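## Task

Take plate M60 out of slot 4 of plate hotel H1 and set it in nest RG, lying flat within the nest's locating features, with its well A1 at the nest corner labelled A1. Every other plate in H1 must stay where it began. The result must hold without the robot: release the plate and move the gripper away before finishing.

## Robot and tools

Robot: a single six-joint arm with a two-finger parallel gripper. Joints from base outward: waist, shoulder, elbow, forearm roll, wrist pitch, wrist roll. The elbow range is -2.792 to 2.792 rad and the others -6.283 to 6.283 rad. It cannot fully straighten the elbow.

Frame: scene frame, origin on the table surface under the arm base, +z up, +y to the left when facing +x. Positions in metres, orientations as quaternions written w first. The base may sit slightly tilted, and the reported hand position gets less accurate far from the base.

Gripper: fingers point along the gripper's +z axis and close along its y axis. end_effector_position is the spot between the pads when closed; closed fingertips extend about 33 mm past it, fully open ones about 9 mm. While closing, the tips advance roughly 24 mm away from the arm, so keep that margin above surfaces.

Plates: well A1 lies at the labelled short end, in the corner opposite the labelled long side. H1 has 6 slots numbered from the bottom; each shelf is a two-prong fork with locating pins, and stored plates face a short end forward. Something may occasionally yank on a held part.

The row (used by every motion tool): 10 numbers in this order: x, y, z, qw, qx, qy, qz, position, force_limit, speed. The first seven are an absolute target pose of the gripper in the scene frame (metres, unit quaternion). position: +1 fully open (140 mm), about -0.8 pads touch, -1 closes until blocked. force_limit in [-1, 1]: grip force about 14 N at -1, 60 N at 0, 107 N at +1 (parts up to 40 mm wide). speed in [-1, 1]: finger speed about 30 mm/s at -1, 140 at 0, 250 at +1. A target more than 0.6 m from the last reported position along any gripper axis is refused. Repeat the desired quaternion in every row rather than copying a possibly drifted reported one.

Tools:
- execute_actions {actions, pictures}. actions holds zero or one item. An empty list just reports state. An action {rows, steps}: rows is a list of 1 to 15 rows, each applied for one control step of 1/30 s; steps up to 15 (default 15), the last row repeats if rows run out. A wait {steps} with no rows, up to 300, counted from the previous result. pictures (boolean) toggles camera images; they come by default.
- move {target, speed}: target is one row (absolute pose plus finger values, finger values sent at the start). The gripper follows a straight line there, turning the short way. speed is the path's top speed in m/s, 0.002 to 0.5 (default 0.25), rotation capped at twice that in rad/s. Path time 0.5 to 10 s; longer paths stop early. It ignores obstacles, the hand can lag, stray or overshoot speed near full reach. Result adds a move: line: done, off_target, moving, held or fault, plus limits (paced = pose was clipped; held = some steps blocked, after which it can lurch fast) and distance to target.
- wait {seconds}: 0 to 10 s, sends nothing new.
- zoom_image {camera, region}: camera cam_low or cam_wrist; region [x0, y0, x1, y1] in pixels from the top-left, at most 504 x 504.


Motion limits: each control step the commanded pose is clipped to within 70 mm and 16 degrees of the measured pose, then solved by damped inverse kinematics favouring position over orientation. After an action the arm continues only to the last clipped pose, so read the reported pose and send the remainder. Joint drive speeds: waist/shoulder 2.09, elbow 3.14, wrist joints 3.93 rad/s, 0.3 s to accelerate.

Results: the state line gives pose and velocities. position_measured is in counts (3 open, 230 pads together), not millimetres. object_status: 0 moving, 1 blocked while opening, 2 blocked while closing (a grip), 3 reached command or pads met. Check for 2 after sending -1. To squeeze harder during a grip, raise force_limit and change position slightly (-1 to -0.98 or back). "pose unreachable" and HELD mean the clearance check (which treats the base mount as arm) altered or blocked a step. "Hand target" shows the pose being driven to. Joint torques are offset, scaled and noisy. MOTOR HOT warns of overheating; holding loads heats motors.

Faults: contact torque at a joint's limit (waist, shoulder 316; elbow 148; wrist joints 41.8 N m, load included) or 144 N outside force halts the arm for 10 s and drops the rest of the call. The arm is stiff: aiming even slightly past a firm contact can trigger this; fast contact hits harder.

Cameras: cam_low (fixed) and cam_wrist (fisheye on the hand), each 504x504, calibrations given, accurate only to a few degrees and millimetres.

Avoid: dropping or slipping the plate, slamming, hard pushes, disturbing other plates, and anything leaving the table. The simulation keeps running between calls.

Each tool is called after "Request:" by a JSON object that holds its "op" and its "data".

## Session

Request:
{"op": "execute_actions", "data": {"actions": []}}

Scene clock: 0.00 s of 7200.00 s.
end_effector_position=(+0.4176, -0.4973, +0.2235) position_measured=3 object_status=3 end_effector_quat_wxyz=(-0.423, +0.330, +0.832, +0.142) end_effector_velocity=(+0.000, +0.001, -0.000) end_effector_angular_velocity=(+0.001, +0.000, +0.002)
Joint positions: [-0.864  0.703  1.28  -0.147  2.078  4.606]
Joint velocities: [ 0.001  0.     0.001 -0.     0.    -0.001]
Joint torques (N m, as the joint torque sensors report them, + toward a larger angle): no reading
Hand target: +0.418, -0.497, +0.224; -0.423, +0.330, +0.832, +0.142

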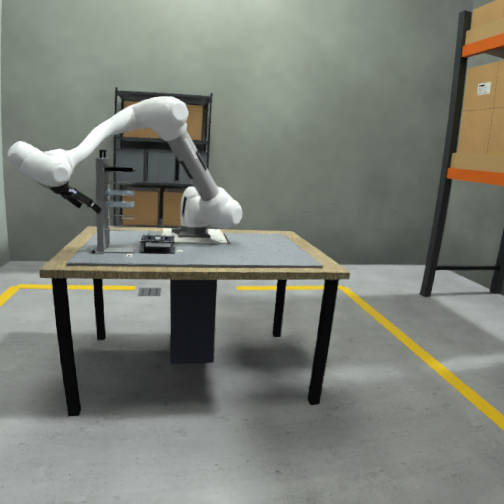

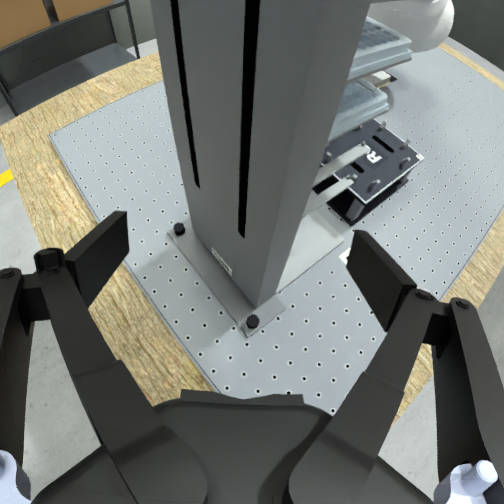

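Request:
{"op": "zoom_image", "data": {"camera": "cam_low", "region": [70, 140, 250, 270]}}

Request:
{"op": "zoom_image", "data": {"camera": "cam_wrist", "region": [280, 0, 504, 280]}}

Region (70, 140, 250, 270) of cam_low's 504x504 image, scaled by 2.800, with more detail than that image has.

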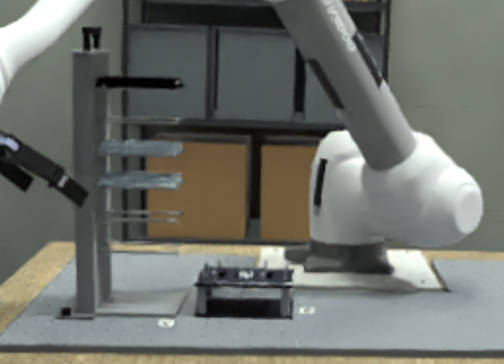

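Region (280, 0, 504, 280) of cam_wrist's 504x504 image, scaled by 1.800, with more detail than that image has; it fills the left 403 columns of this view, and the rest is white.

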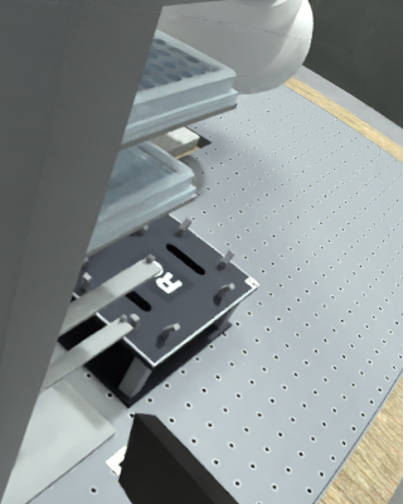

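Request:
{"op": "move", "data": {"target": [0.48,-0.56,0.58,-0.423,0.33,0.832,0.142,1,0,0]}}

Request:
{"op": "move", "data": {"target": [0.40,-0.2,0.58,0,0.924,-0.38,0,1,0,0]}}

Scene clock: 20.57 s of 7200.00 s.
end_effector_position=(+0.4717, -0.5496, +0.5580) position_measured=3 object_status=3 end_effector_quat_wxyz=(-0.416, +0.333, +0.834, +0.142) end_effector_velocity=(+0.000, +0.001, +0.003) end_effector_angular_velocity=(-0.005, -0.006, +0.001)
Joint positions: [-0.856  0.817  0.457 -0.318  2.76   4.386]
Joint velocities: [ 0.001 -0.001 -0.006  0.002 -0.     0.001]
Joint torques (N m, as the joint torque sensors report them, + toward a larger angle): [   3.25 -115.83  -40.21    3.4     1.48    0.21]
Hand target: +0.472, -0.550, +0.558; -0.416, +0.333, +0.834, +0.141
Off the commanded pose: 0.026 m, 1 deg.
After step 90, 15.77 s passed at rest.
move: held; limits=held; held on 6 of 54 steps, including the last
pose unreachable: on one or more control steps of this call an arm could not follow its commanded pose, so it was not sent that pose on those steps. On the call's last step it was still not sent that pose. It may still have moved: this result reports where it is.
cause: the commanded pose would bring two parts of the arm too close to each other (its gripper and another part of the arm, with joints 5 (wrist pitch) and 6 (wrist roll) between them).
camera_calibration (this result's frames):
cam_wrist: T_world_to_cam=[[0.645739, 0.761761, 0.0523604, 0.0828939], [0.698992, -0.562147, -0.442042, -0.392161], [-0.307296, 0.322043, -0.895465, 0.996117], [0, 0, 0, 1]] pos_world=[0.526692, -0.60439, 0.714295]

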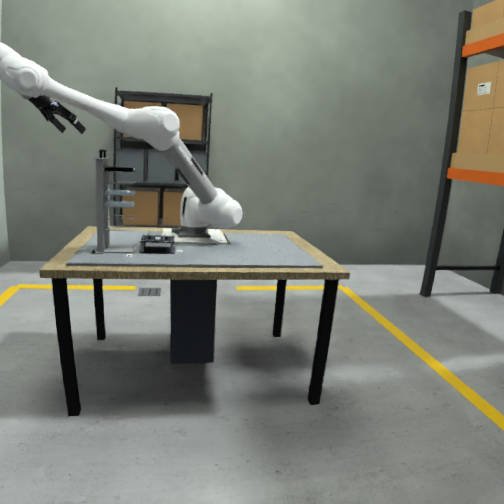

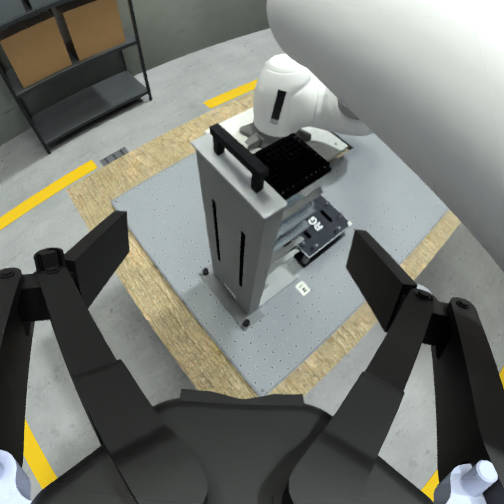

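Scene clock: 31.93 s of 7200.00 s.
end_effector_position=(+0.4005, -0.1999, +0.5804) position_measured=3 object_status=3 end_effector_quat_wxyz=(+0.066, +0.865, -0.497, -0.024) end_effector_velocity=(-0.000, +0.000, -0.000) end_effector_angular_velocity=(+0.059, -0.058, +0.172)
Joint positions: [-0.44  -0.119  1.473 -0.139  1.85   2.146]
Joint velocities: [-0.047 -0.028  0.017  0.069 -0.043 -0.199]
Joint torques (N m, as the joint torque sensors report them, + toward a larger angle): [  0.12 -26.5  -40.82   3.88  -0.17  -0.33]
Hand target: +0.400, -0.200, +0.580; +0.063, +0.868, -0.491, -0.022
Off the commanded pose: 0.001 m, 17 deg; orientation clipped at the last step of the last action.
move: moving (no rest 5 s after the path's end); limits=paced
camera_calibration (this result's frames):
cam_wrist: T_world_to_cam=[[-0.800959, -0.574567, 0.168337, 0.106228], [-0.468731, 0.776695, 0.420757, 0.0985536], [-0.372499, 0.258104, -0.891418, 0.892626], [0, 0, 0, 1]] pos_world=[0.463781, -0.245902, 0.736354]

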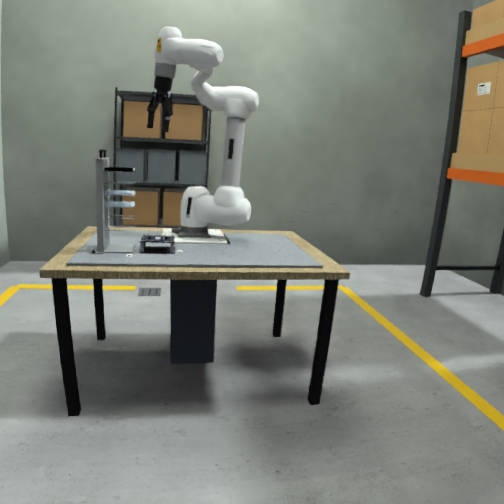

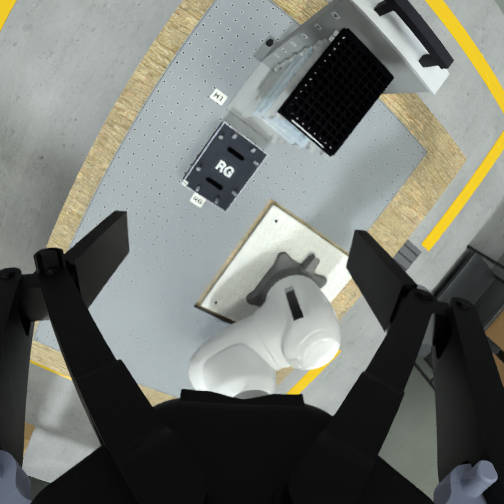

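Request:
{"op": "move", "data": {"target": [0.35,-0.12,0.36,0.5,0.5,-0.5,0.5,1,0,0], "speed": 0.15}}

Scene clock: 42.47 s of 7200.00 s.
end_effector_position=(+0.3495, -0.1203, +0.3592) position_measured=3 object_status=3 end_effector_quat_wxyz=(+0.499, +0.501, -0.500, +0.499) end_effector_velocity=(+0.000, -0.000, -0.001) end_effector_angular_velocity=(-0.002, -0.002, -0.003)
Joint positions: [ 0.454  0.089  2.365 -1.206  1.856  4.068]
Joint velocities: [-0.002  0.004 -0.     0.001  0.001  0.005]
Joint torques (N m, as the joint torque sensors report them, + toward a larger angle): [ -1.27 -30.32 -22.62  -0.7    1.68  -0.45]
Hand target: +0.350, -0.120, +0.359; +0.499, +0.501, -0.500, +0.499
Off the commanded pose: 0.001 m, 0 deg.
After step 110, 0.83 s passed at rest.
move: done
camera_calibration (this result's frames):
cam_wrist: T_world_to_cam=[[-0.994906, 0.0274616, 0.0969973, 0.314225], [-0.0751549, 0.439236, -0.895222, 0.400468], [-0.067189, -0.897952, -0.434935, 0.246162], [0, 0, 0, 1]] pos_world=[0.359261, 0.0365127, 0.435094]

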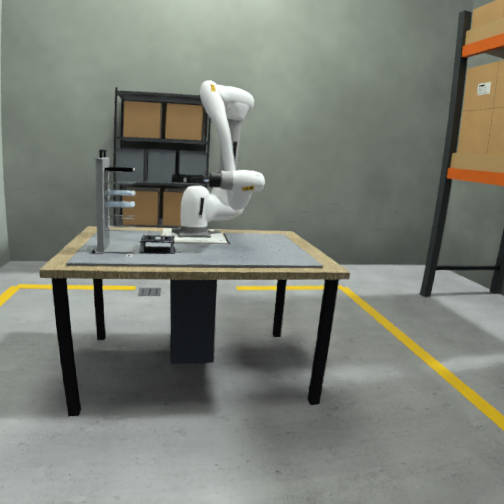

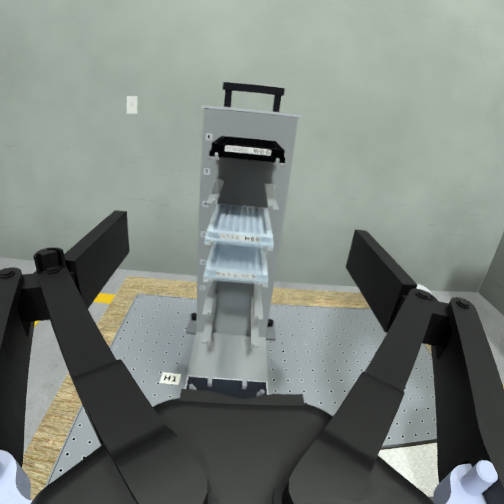

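Request:
{"op": "zoom_image", "data": {"camera": "cam_wrist", "region": [170, 120, 310, 300]}}

Request:
{"op": "zoom_image", "data": {"camera": "cam_low", "region": [90, 160, 230, 260]}}

Region (170, 120, 310, 300) of cam_wrist's 504x504 image, scaled by 2.800, with more detail than that image has.

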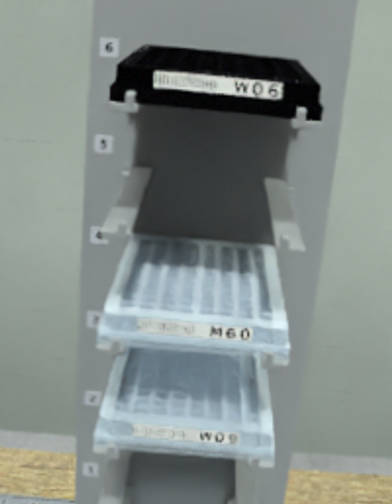

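Region (90, 160, 230, 260) of cam_low's 504x504 image, scaled by 3.600, with more detail than that image has; it fills the top 360 rows of this view, and the rest is white.

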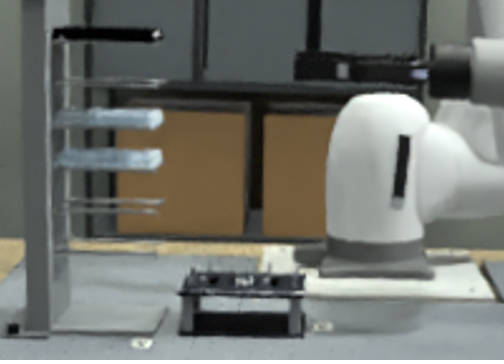

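Request:
{"op": "move", "data": {"target": [0.35,-0.10,0.2,0.4056,0.579,-0.579,0.4056,1,0,0], "speed": 0.15}}

Request:
{"op": "zoom_image", "data": {"camera": "cam_wrist", "region": [130, 180, 350, 400]}}

Scene clock: 61.87 s of 7200.00 s.
end_effector_position=(+0.3501, -0.0997, +0.2001) position_measured=3 object_status=3 end_effector_quat_wxyz=(+0.406, +0.579, -0.579, +0.406) end_effector_velocity=(-0.000, -0.000, -0.000) end_effector_angular_velocity=(-0.000, +0.001, -0.001)
Joint positions: [ 0.454  0.177  2.395 -1.002  1.512  4.2  ]
Joint velocities: [-0.001  0.     0.     0.    -0.    -0.   ]
Joint torques (N m, as the joint torque sensors report them, + toward a larger angle): [  1.85 -35.58 -18.52  -0.09   1.92   0.1 ]
Hand target: +0.350, -0.100, +0.200; +0.406, +0.579, -0.579, +0.406
Off the commanded pose: 0.000 m, 0 deg.
After step 90, 14.83 s passed at rest.
move: done
camera_calibration (this result's frames):
cam_wrist: T_world_to_cam=[[-0.994968, -0.00546845, 0.100047, 0.325786], [-0.0736413, 0.717, -0.693173, 0.235783], [-0.067943, -0.697052, -0.713794, 0.271562], [0, 0, 0, 1]] pos_world=[0.359961, 0.0220181, 0.324683]

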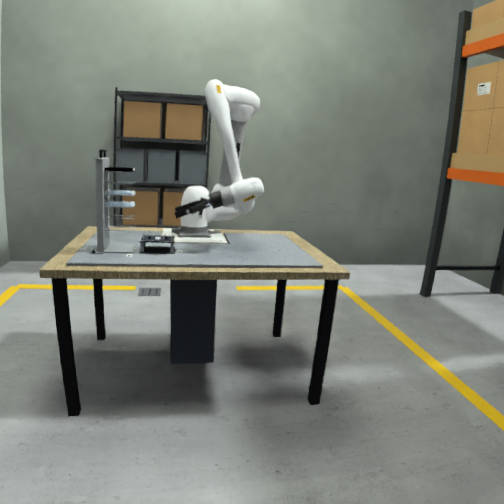

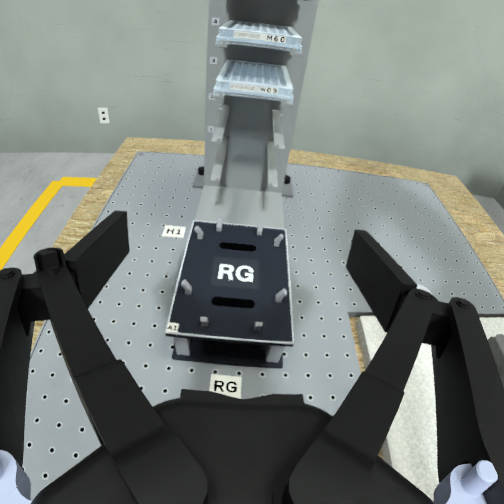

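Region (130, 180, 350, 400) of cam_wrist's 504x504 image, scaled by 2.291, with more detail than that image has.

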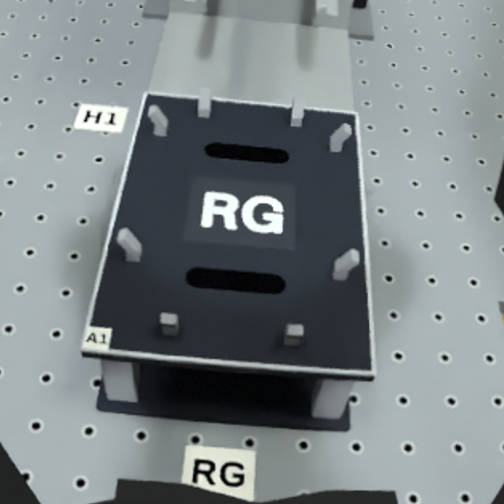

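Request:
{"op": "move", "data": {"target": [0.35,-0.23,0.30,0.4545,0.5417,-0.5417,0.4545,0.6,0,0], "speed": 0.15}}

Request:
{"op": "zoom_image", "data": {"camera": "cam_wrist", "region": [120, 100, 380, 320]}}

Request:
{"op": "zoom_image", "data": {"camera": "cam_low", "region": [95, 165, 195, 225]}}

Scene clock: 77.17 s of 7200.00 s.
end_effector_position=(+0.3500, -0.2302, +0.3000) position_measured=53 object_status=3 end_effector_quat_wxyz=(+0.454, +0.542, -0.542, +0.455) end_effector_velocity=(+0.000, -0.001, +0.000) end_effector_angular_velocity=(-0.000, -0.002, -0.000)
Joint positions: [ 0.171  0.023  2.442 -1.325  1.546  4.041]
Joint velocities: [-0.002 -0.001  0.    -0.002 -0.001  0.   ]
Joint torques (N m, as the joint torque sensors report them, + toward a larger angle): [  0.67 -21.88 -22.3   -0.92   1.69  -0.15]
Hand target: +0.350, -0.230, +0.300; +0.454, +0.542, -0.542, +0.455
Off the commanded pose: 0.000 m, 0 deg.
After step 90, 10.80 s passed at rest.
move: done
camera_calibration (this result's frames):
cam_wrist: T_world_to_cam=[[-0.99499, 0.0106787, 0.0994031, 0.318901], [-0.0743265, 0.585952, -0.80693, 0.402833], [-0.0668624, -0.810276, -0.582222, 0.186043], [0, 0, 0, 1]] pos_world=[0.359684, -0.0887001, 0.401677]

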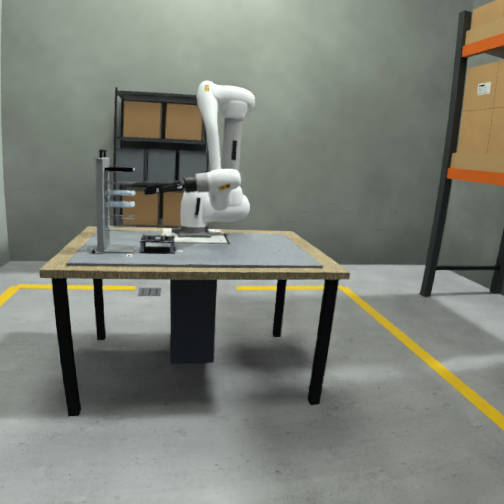

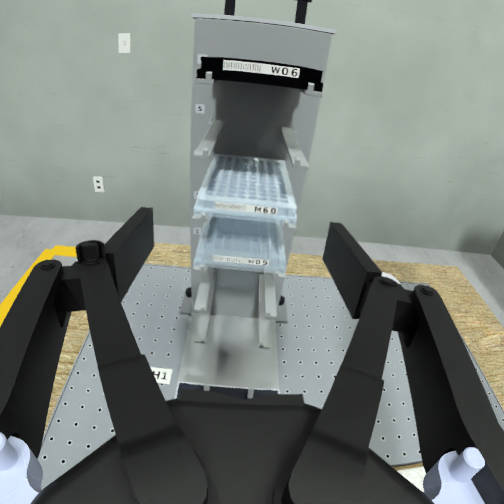

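Region (120, 100, 380, 320) of cam_wrist's 504x504 image, scaled by 1.938, with more detail than that image has; it fills the top 426 rows of this view, and the rest is white.

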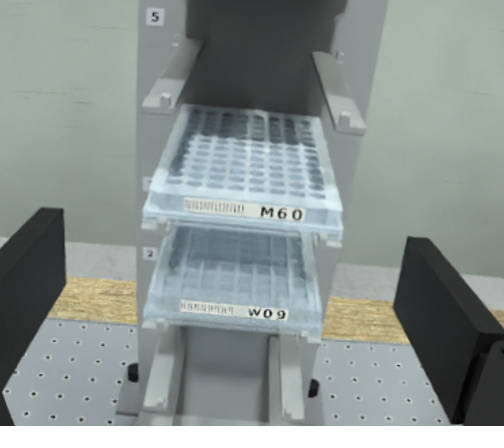

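Region (95, 165, 195, 225) of cam_low's 504x504 image, scaled by 5.040, with more detail than that image has; it fills the top 302 rows of this view, and the rest is white.

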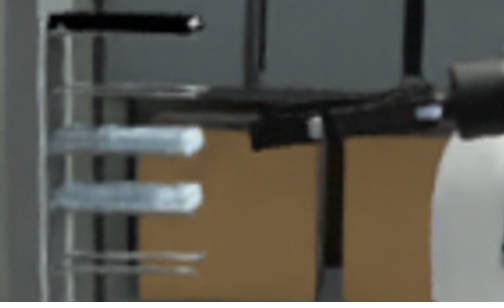

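Request:
{"op": "move", "data": {"target": [0.351,-0.310,0.296,0.460,0.5352,-0.5482,0.449,0.6,0,0], "speed": 0.06}}

Request:
{"op": "zoom_image", "data": {"camera": "cam_wrist", "region": [120, 130, 380, 350]}}

Request:
{"op": "zoom_image", "data": {"camera": "cam_low", "region": [95, 165, 195, 225]}}

Scene clock: 86.37 s of 7200.00 s.
end_effector_position=(+0.3510, -0.3100, +0.2961) position_measured=53 object_status=3 end_effector_quat_wxyz=(+0.460, +0.535, -0.548, +0.449) end_effector_velocity=(+0.000, -0.000, -0.000) end_effector_angular_velocity=(+0.000, +0.002, +0.000)
Joint positions: [-0.052  0.025  2.452 -1.48   1.424  4.031]
Joint velocities: [-0.001  0.001 -0.    -0.001 -0.001 -0.002]
Joint torques (N m, as the joint torque sensors report them, + toward a larger angle): [  5.06 -23.26 -22.09  -1.65   1.66  -0.02]
Hand target: +0.351, -0.310, +0.296; +0.460, +0.535, -0.548, +0.449
Off the commanded pose: 0.000 m, 0 deg.
After step 90, 4.53 s passed at rest.
move: done
camera_calibration (this result's frames):
cam_wrist: T_world_to_cam=[[-0.994398, 0.0351435, 0.0996905, 0.328434], [-0.0601386, 0.587504, -0.806984, 0.442014], [-0.0869288, -0.808458, -0.582099, 0.12669], [0, 0, 0, 1]] pos_world=[0.364189, -0.168803, 0.397702]

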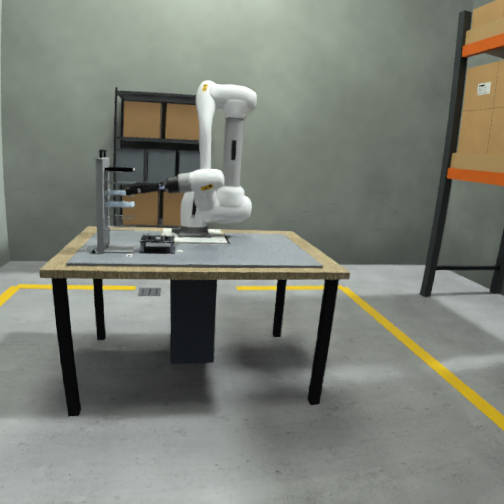

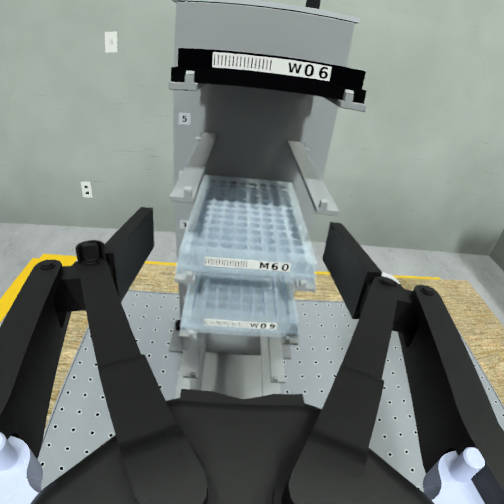

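Region (120, 130, 380, 350) of cam_wrist's 504x504 image, scaled by 1.938, with more detail than that image has; it fills the top 426 rows of this view, and the rest is white.

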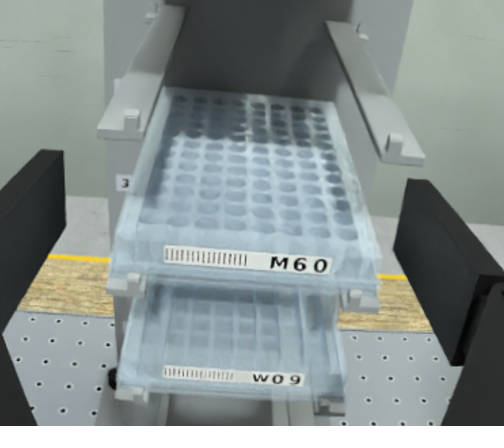

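Region (95, 165, 195, 225) of cam_low's 504x504 image, scaled by 5.040, with more detail than that image has; it fills the top 302 rows of this view, and the rest is white.

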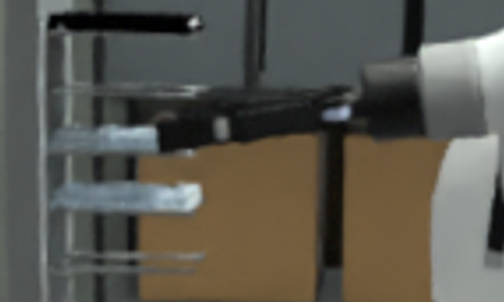

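Request:
{"op": "move", "data": {"target": [0.346,-0.308,0.296,0.460,0.5352,-0.5482,0.449,0.35,0,-0.5], "speed": 0.03}}

Request:
{"op": "zoom_image", "data": {"camera": "cam_wrist", "region": [120, 130, 380, 350]}}

Scene clock: 91.77 s of 7200.00 s.
end_effector_position=(+0.3460, -0.3080, +0.2960) position_measured=85 object_status=3 end_effector_quat_wxyz=(+0.460, +0.535, -0.548, +0.449) end_effector_velocity=(-0.001, +0.000, +0.000) end_effector_angular_velocity=(-0.001, +0.000, -0.000)
Joint positions: [-0.047  0.017  2.46  -1.475  1.427  4.031]
Joint velocities: [ 0.    -0.001  0.001  0.     0.001 -0.   ]
Joint torques (N m, as the joint torque sensors report them, + toward a larger angle): [  3.02 -21.82 -21.98  -1.65   1.58   0.  ]
Hand target: +0.346, -0.308, +0.296; +0.460, +0.535, -0.548, +0.449
Off the commanded pose: 0.000 m, 0 deg.
After step 90, 1.70 s passed at rest.
move: done
camera_calibration (this result's frames):
cam_wrist: T_world_to_cam=[[-0.994381, 0.035126, 0.0998636, 0.323336], [-0.0602549, 0.587823, -0.806743, 0.440527], [-0.0870397, -0.808227, -0.582403, 0.128028], [0, 0, 0, 1]] pos_world=[0.359207, -0.166834, 0.397667]

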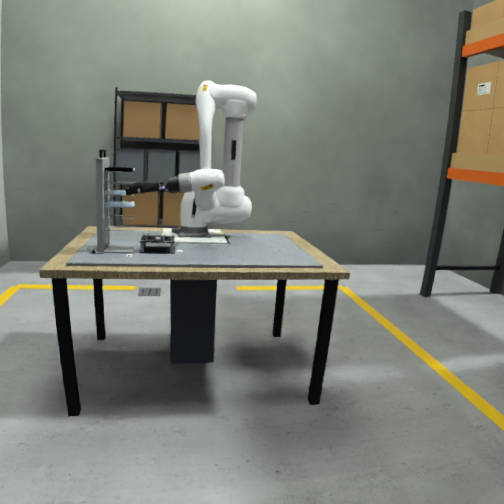

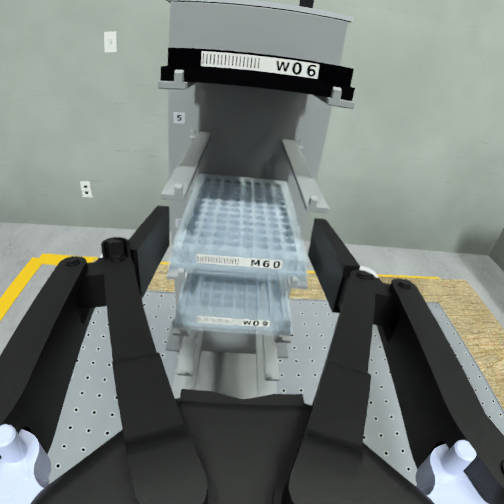

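Region (120, 130, 380, 350) of cam_wrist's 504x504 image, scaled by 1.938, with more detail than that image has; it fills the top 426 rows of this view, and the rest is white.

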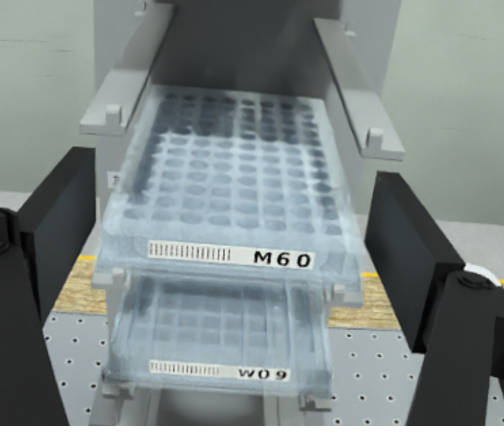

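Centred. Close.

Request:
{"op": "move", "data": {"target": [0.346,-0.308,0.296,0.460,0.5352,-0.5482,0.449,-1,0.3,-0.8], "speed": 0.03}}

Request:
{"op": "move", "data": {"target": [0.346,-0.308,0.308,0.460,0.5352,-0.5482,0.449,-1,0.3,-0.8], "speed": 0.02}}

Request:
{"op": "zoom_image", "data": {"camera": "cam_low", "region": [95, 165, 195, 225]}}

Scene clock: 96.93 s of 7200.00 s.
end_effector_position=(+0.3460, -0.3080, +0.2960) position_measured=109 object_status=2 end_effector_quat_wxyz=(+0.460, +0.535, -0.548, +0.449) end_effector_velocity=(-0.000, +0.000, -0.000) end_effector_angular_velocity=(-0.000, +0.001, +0.000)
Joint positions: [-0.047  0.017  2.46  -1.475  1.427  4.031]
Joint velocities: [ 0.    -0.     0.001 -0.     0.001 -0.001]
Joint torques (N m, as the joint torque sensors report them, + toward a larger angle): [ -6.49 -20.07 -20.91  -1.98   1.05  -0.07]
Hand target: +0.346, -0.308, +0.296; +0.460, +0.535, -0.548, +0.449
Off the commanded pose: 0.000 m, 0 deg.
After step 90, 1.47 s passed at rest.
move: done
camera_calibration (this result's frames):
cam_wrist: T_world_to_cam=[[-0.994385, 0.0350862, 0.0998402, 0.323307], [-0.0602606, 0.58781, -0.806752, 0.440511], [-0.0869929, -0.808238, -0.582395, 0.12805], [0, 0, 0, 1]] pos_world=[0.359176, -0.166786, 0.39768]

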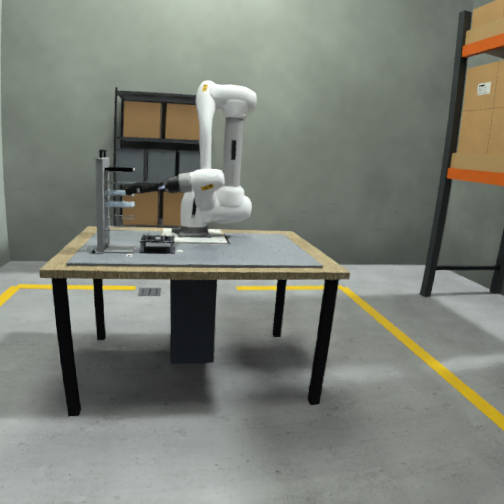

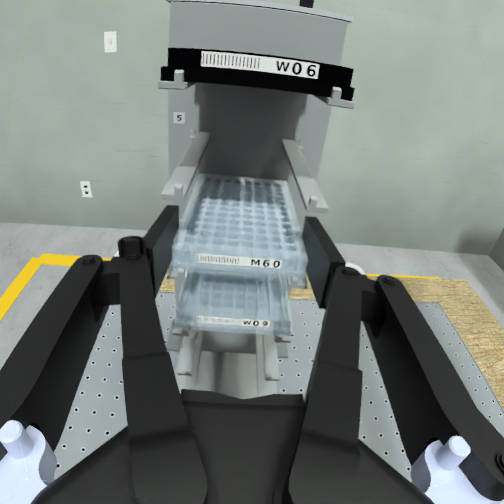

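Scene clock: 97.77 s of 7200.00 s.
end_effector_position=(+0.3460, -0.3080, +0.3079) position_measured=109 object_status=2 end_effector_quat_wxyz=(+0.460, +0.535, -0.548, +0.449) end_effector_velocity=(+0.001, +0.000, +0.001) end_effector_angular_velocity=(+0.000, +0.001, +0.001)
Joint positions: [-0.047 -0.007  2.449 -1.471  1.43   3.997]
Joint velocities: [ 0.001 -0.002 -0.001  0.    -0.    -0.004]
Joint torques (N m, as the joint torque sensors report them, + toward a larger angle): [  0.32 -21.62 -24.47  -2.86   3.12   0.36]
Hand target: +0.346, -0.308, +0.308; +0.460, +0.535, -0.548, +0.449
Off the commanded pose: 0.000 m, 0 deg.
move: done
camera_calibration (this result's frames):
cam_wrist: T_world_to_cam=[[-0.994382, 0.0350876, 0.0998685, 0.322092], [-0.0602805, 0.587831, -0.806735, 0.45017], [-0.0870122, -0.808222, -0.582414, 0.134982], [0, 0, 0, 1]] pos_world=[0.359164, -0.16683, 0.409616]

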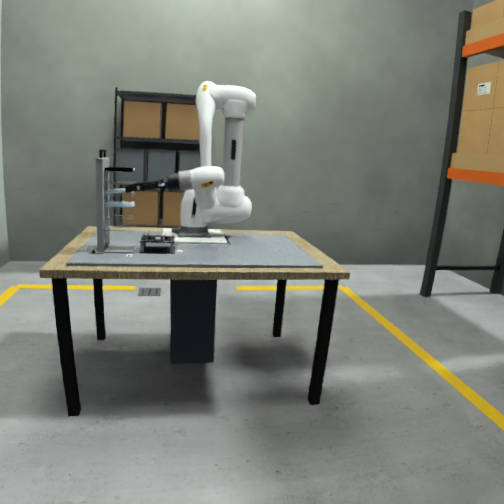

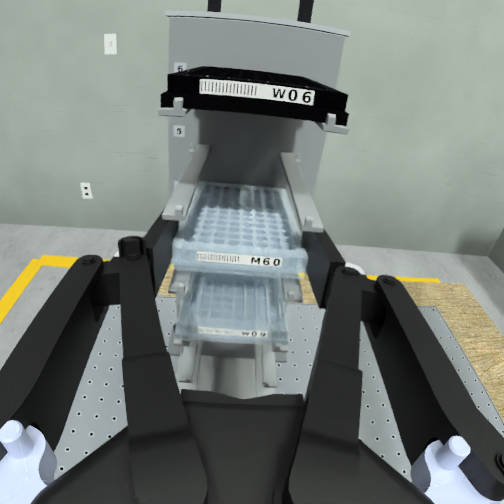

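Region (95, 165, 195, 225) of cam_low's 504x504 image, scaled by 5.040, with more detail than that image has; it fills the top 302 rows of this view, and the rest is white.

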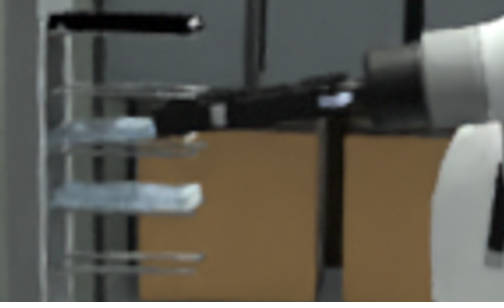

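Request:
{"op": "move", "data": {"target": [0.346,-0.308,0.2965,0.460,0.5352,-0.5482,0.449,-1,0.3,-0.8], "speed": 0.01}}

Request:
{"op": "move", "data": {"target": [0.346,-0.308,0.2965,0.460,0.5352,-0.5482,0.449,0.35,0.3,-0.8], "speed": 0.01}}

Request:
{"op": "zoom_image", "data": {"camera": "cam_wrist", "region": [140, 150, 340, 310]}}

Request:
{"op": "zoom_image", "data": {"camera": "cam_low", "region": [100, 175, 160, 215]}}

Scene clock: 104.97 s of 7200.00 s.
end_effector_position=(+0.3460, -0.3080, +0.2966) position_measured=109 object_status=2 end_effector_quat_wxyz=(+0.460, +0.535, -0.548, +0.449) end_effector_velocity=(-0.000, -0.000, -0.000) end_effector_angular_velocity=(+0.001, -0.001, -0.000)
Joint positions: [-0.047  0.016  2.459 -1.475  1.427  4.029]
Joint velocities: [-0.001  0.001  0.     0.    -0.001  0.001]
Joint torques (N m, as the joint torque sensors report them, + toward a larger angle): [ -6.02 -18.63 -23.09  -3.02   0.43   0.13]
Hand target: +0.346, -0.308, +0.296; +0.460, +0.535, -0.548, +0.449
Off the commanded pose: 0.000 m, 0 deg.
After step 90, 2.83 s passed at rest.
move: done
camera_calibration (this result's frames):
cam_wrist: T_world_to_cam=[[-0.994382, 0.035185, 0.0998353, 0.323289], [-0.0602044, 0.587759, -0.806793, 0.440952], [-0.0870662, -0.808271, -0.582338, 0.128342], [0, 0, 0, 1]] pos_world=[0.359194, -0.166813, 0.39822]

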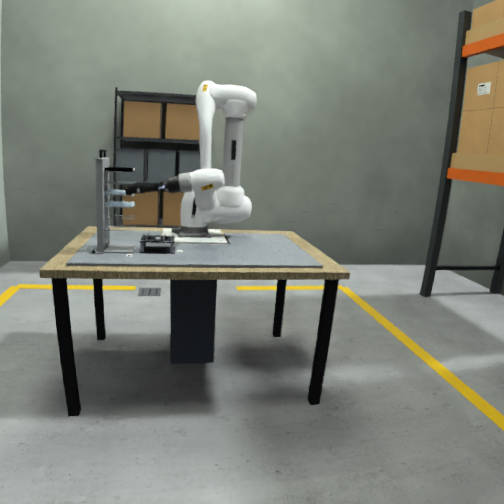

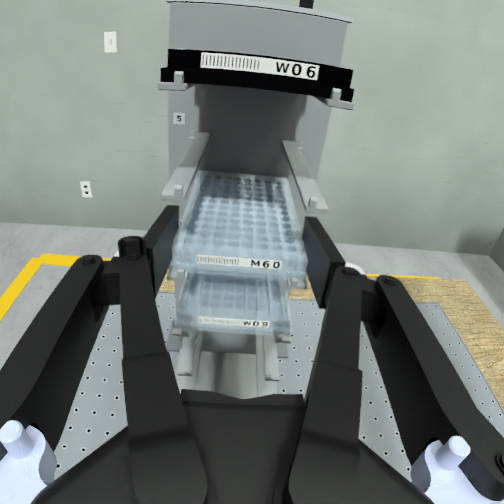

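Scene clock: 105.67 s of 7200.00 s.
end_effector_position=(+0.3460, -0.3080, +0.2965) position_measured=85 object_status=3 end_effector_quat_wxyz=(+0.460, +0.535, -0.548, +0.449) end_effector_velocity=(-0.001, +0.000, -0.000) end_effector_angular_velocity=(-0.001, +0.001, -0.001)
Joint positions: [-0.047  0.016  2.459 -1.475  1.427  4.029]
Joint velocities: [0.001 0.    0.001 0.001 0.002 0.   ]
Joint torques (N m, as the joint torque sensors report them, + toward a larger angle): [  2.21 -22.63 -22.45  -1.57   1.65   0.07]
Hand target: +0.346, -0.308, +0.297; +0.460, +0.535, -0.548, +0.449
Off the commanded pose: 0.000 m, 0 deg.
move: done
camera_calibration (this result's frames):
cam_wrist: T_world_to_cam=[[-0.994379, 0.0351207, 0.0998808, 0.323254], [-0.0602735, 0.587809, -0.806752, 0.440941], [-0.0870445, -0.808237, -0.582388, 0.128311], [0, 0, 0, 1]] pos_world=[0.359183, -0.166837, 0.39817]

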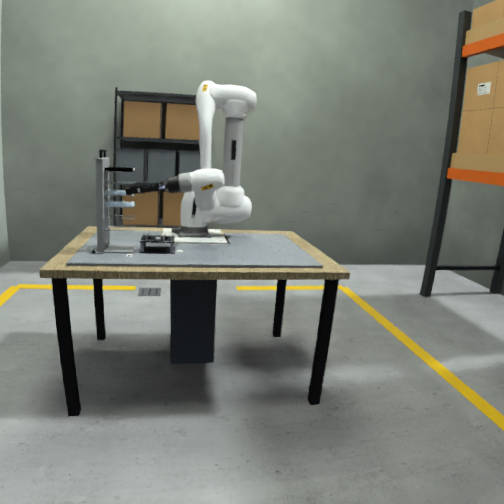

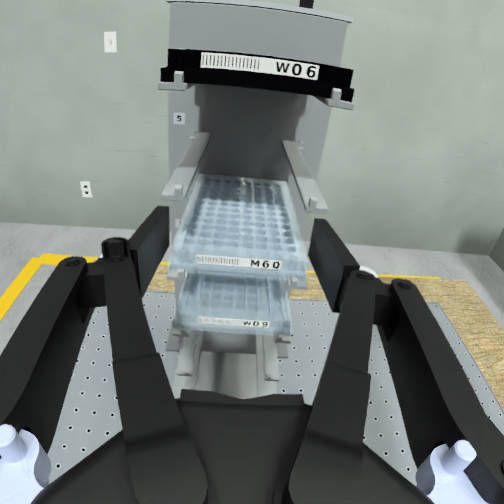

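Region (140, 150, 340, 310) of cam_wrist's 504x504 image, scaled by 2.520, with more detail than that image has; it fills the top 403 rows of this view, and the rest is white.

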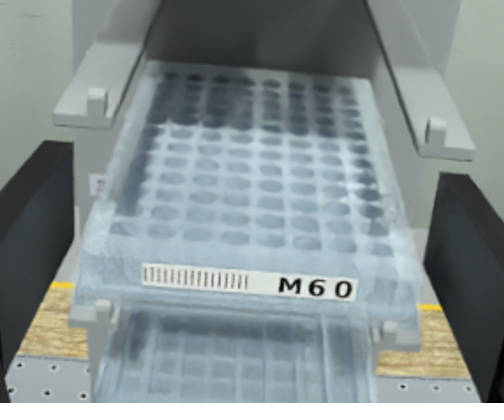

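Region (100, 175, 160, 215) of cam_low's 504x504 image, scaled by 8.400, with more detail than that image has.

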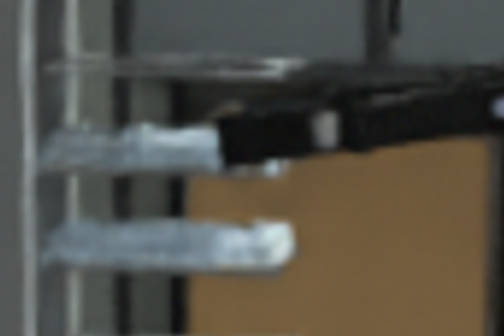

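Request:
{"op": "move", "data": {"target": [0.346,-0.308,0.294,0.4834,0.515,-0.5276,0.472,0.35,0.6,-0.8], "speed": 0.03}}

Request:
{"op": "move", "data": {"target": [0.346,-0.308,0.294,0.4834,0.515,-0.5276,0.472,-1,0.6,-0.8], "speed": 0.03}}

Request:
{"op": "move", "data": {"target": [0.346,-0.3065,0.294,0.4834,0.515,-0.5276,0.472,-1,0.6,-0.8], "speed": 0.005}}

Scene clock: 111.43 s of 7200.00 s.
end_effector_position=(+0.3459, -0.3080, +0.2940) position_measured=85 object_status=3 end_effector_quat_wxyz=(+0.483, +0.515, -0.528, +0.472) end_effector_velocity=(+0.000, +0.000, -0.000) end_effector_angular_velocity=(-0.003, +0.001, +0.000)
Joint positions: [-0.036  0.082  2.483 -1.529  1.497  4.126]
Joint velocities: [ 0.001  0.003  0.    -0.002  0.003  0.002]
Joint torques (N m, as the joint torque sensors report them, + toward a larger angle): [  2.21 -26.05 -19.32  -1.28   1.65   0.15]
Hand target: +0.346, -0.308, +0.294; +0.483, +0.515, -0.528, +0.472
Off the commanded pose: 0.000 m, 0 deg.
After step 90, 1.07 s passed at rest.
move: done
camera_calibration (this result's frames):
cam_wrist: T_world_to_cam=[[-0.994195, 0.0437343, 0.0983075, 0.326498], [-0.0618544, 0.515293, -0.854779, 0.431258], [-0.0880403, -0.855898, -0.509596, 0.0910803], [0, 0, 0, 1]] pos_world=[0.359296, -0.158548, 0.382947]

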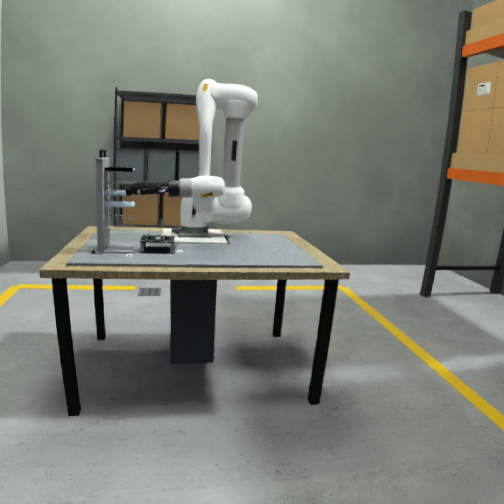

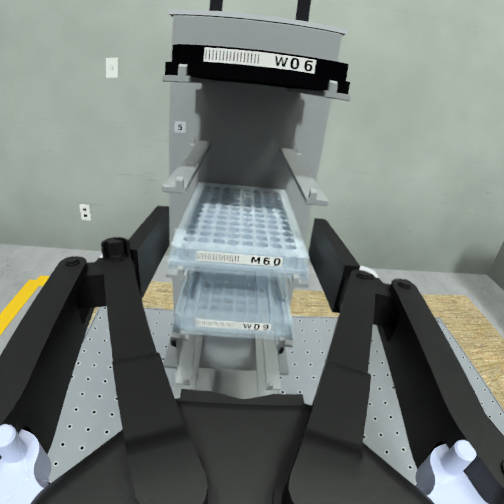

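Scene clock: 112.13 s of 7200.00 s.
end_effector_position=(+0.3460, -0.3080, +0.2940) position_measured=109 object_status=2 end_effector_quat_wxyz=(+0.483, +0.515, -0.528, +0.472) end_effector_velocity=(-0.000, -0.000, +0.000) end_effector_angular_velocity=(+0.000, +0.000, +0.000)
Joint positions: [-0.036  0.082  2.483 -1.529  1.497  4.126]
Joint velocities: [-0. -0. -0. -0. -0. -0.]
Joint torques (N m, as the joint torque sensors report them, + toward a larger angle): [-12.06 -23.88 -18.25  -2.13   1.39  -0.11]
Hand target: +0.346, -0.308, +0.294; +0.483, +0.515, -0.528, +0.472
Off the commanded pose: 0.000 m, 0 deg.
move: done
camera_calibration (this result's frames):
cam_wrist: T_world_to_cam=[[-0.994197, 0.0435961, 0.098345, 0.3265], [-0.0619726, 0.515144, -0.85486, 0.43124], [-0.0879303, -0.855994, -0.509452, 0.0910409], [0, 0, 0, 1]] pos_world=[0.359336, -0.158454, 0.382922]

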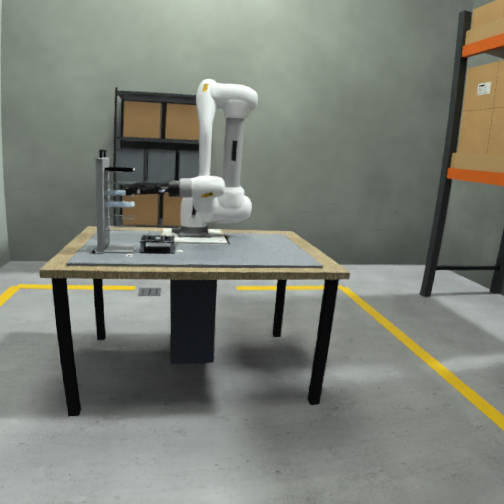

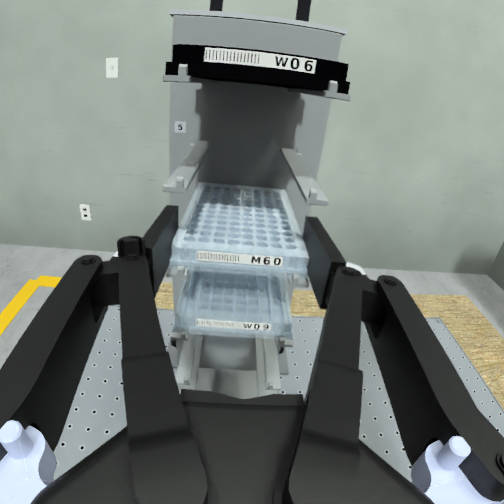

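Scene clock: 112.83 s of 7200.00 s.
end_effector_position=(+0.3460, -0.3065, +0.2940) position_measured=109 object_status=2 end_effector_quat_wxyz=(+0.483, +0.515, -0.528, +0.472) end_effector_velocity=(+0.001, +0.000, +0.000) end_effector_angular_velocity=(+0.000, -0.001, +0.001)
Joint positions: [-0.032  0.082  2.483 -1.525  1.499  4.126]
Joint velocities: [ 0.001 -0.001 -0.001  0.    -0.    -0.   ]
Joint torques (N m, as the joint torque sensors report them, + toward a larger angle): [  1.76 -25.5  -18.16  -0.94   0.91   0.02]
Hand target: +0.346, -0.306, +0.294; +0.483, +0.515, -0.528, +0.472
Off the commanded pose: 0.000 m, 0 deg.
move: done
camera_calibration (this result's frames):
cam_wrist: T_world_to_cam=[[-0.994198, 0.0437416, 0.0982679, 0.326495], [-0.0618268, 0.515193, -0.854841, 0.430452], [-0.0880191, -0.855957, -0.5095, 0.0923502], [0, 0, 0, 1]] pos_world=[0.359343, -0.157, 0.382937]

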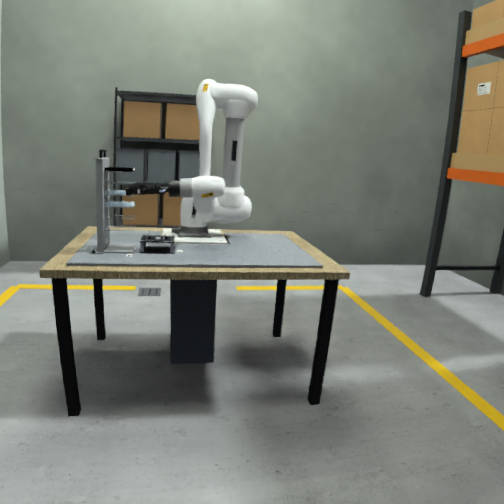

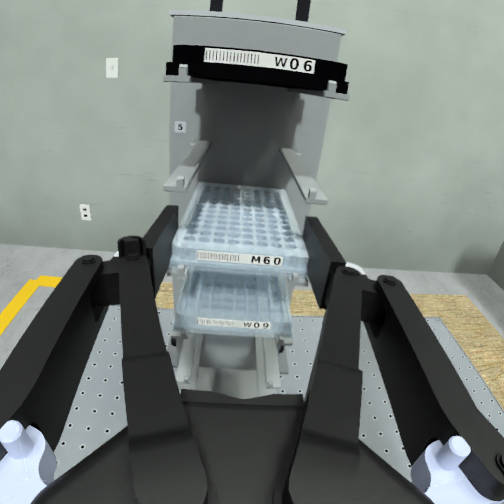

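Request:
{"op": "move", "data": {"target": [0.346,-0.3065,0.307,0.4834,0.515,-0.5276,0.472,-1,0.6,-0.8], "speed": 0.015}}

Request:
{"op": "zoom_image", "data": {"camera": "cam_low", "region": [100, 175, 160, 215]}}

Scene clock: 116.60 s of 7200.00 s.
end_effector_position=(+0.3460, -0.3065, +0.3070) position_measured=109 object_status=2 end_effector_quat_wxyz=(+0.483, +0.515, -0.528, +0.472) end_effector_velocity=(-0.001, -0.001, +0.000) end_effector_angular_velocity=(-0.000, +0.002, -0.002)
Joint positions: [-0.032  0.054  2.473 -1.523  1.501  4.089]
Joint velocities: [-0.002 -0.001  0.     0.     0.001 -0.003]
Joint torques (N m, as the joint torque sensors report them, + toward a larger angle): [  1.65 -25.81 -19.95  -1.64   1.93   0.19]
Hand target: +0.346, -0.306, +0.307; +0.483, +0.515, -0.528, +0.472
Off the commanded pose: 0.000 m, 0 deg.
move: done
camera_calibration (this result's frames):
cam_wrist: T_world_to_cam=[[-0.994202, 0.043667, 0.0982588, 0.32521], [-0.061856, 0.515205, -0.854832, 0.441539], [-0.0879514, -0.855954, -0.509517, 0.0989478], [0, 0, 0, 1]] pos_world=[0.359339, -0.156989, 0.395902]

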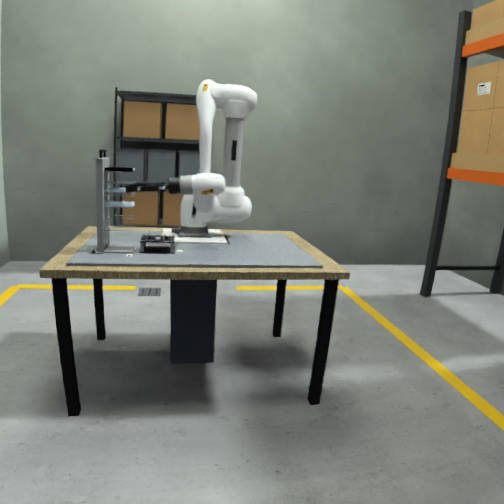

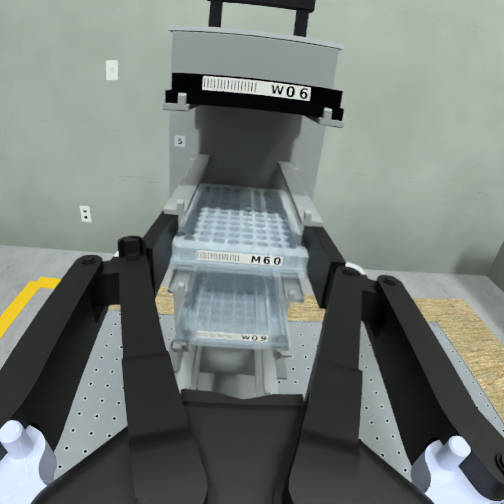

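Region (100, 175, 160, 215) of cam_low's 504x504 image, scaled by 8.400, with more detail than that image has.

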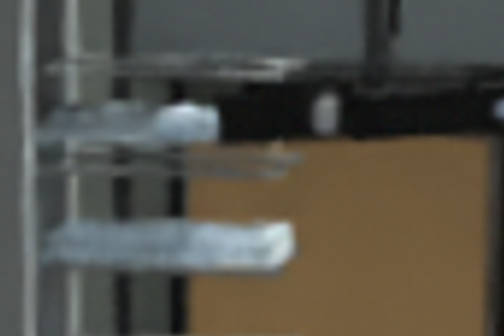

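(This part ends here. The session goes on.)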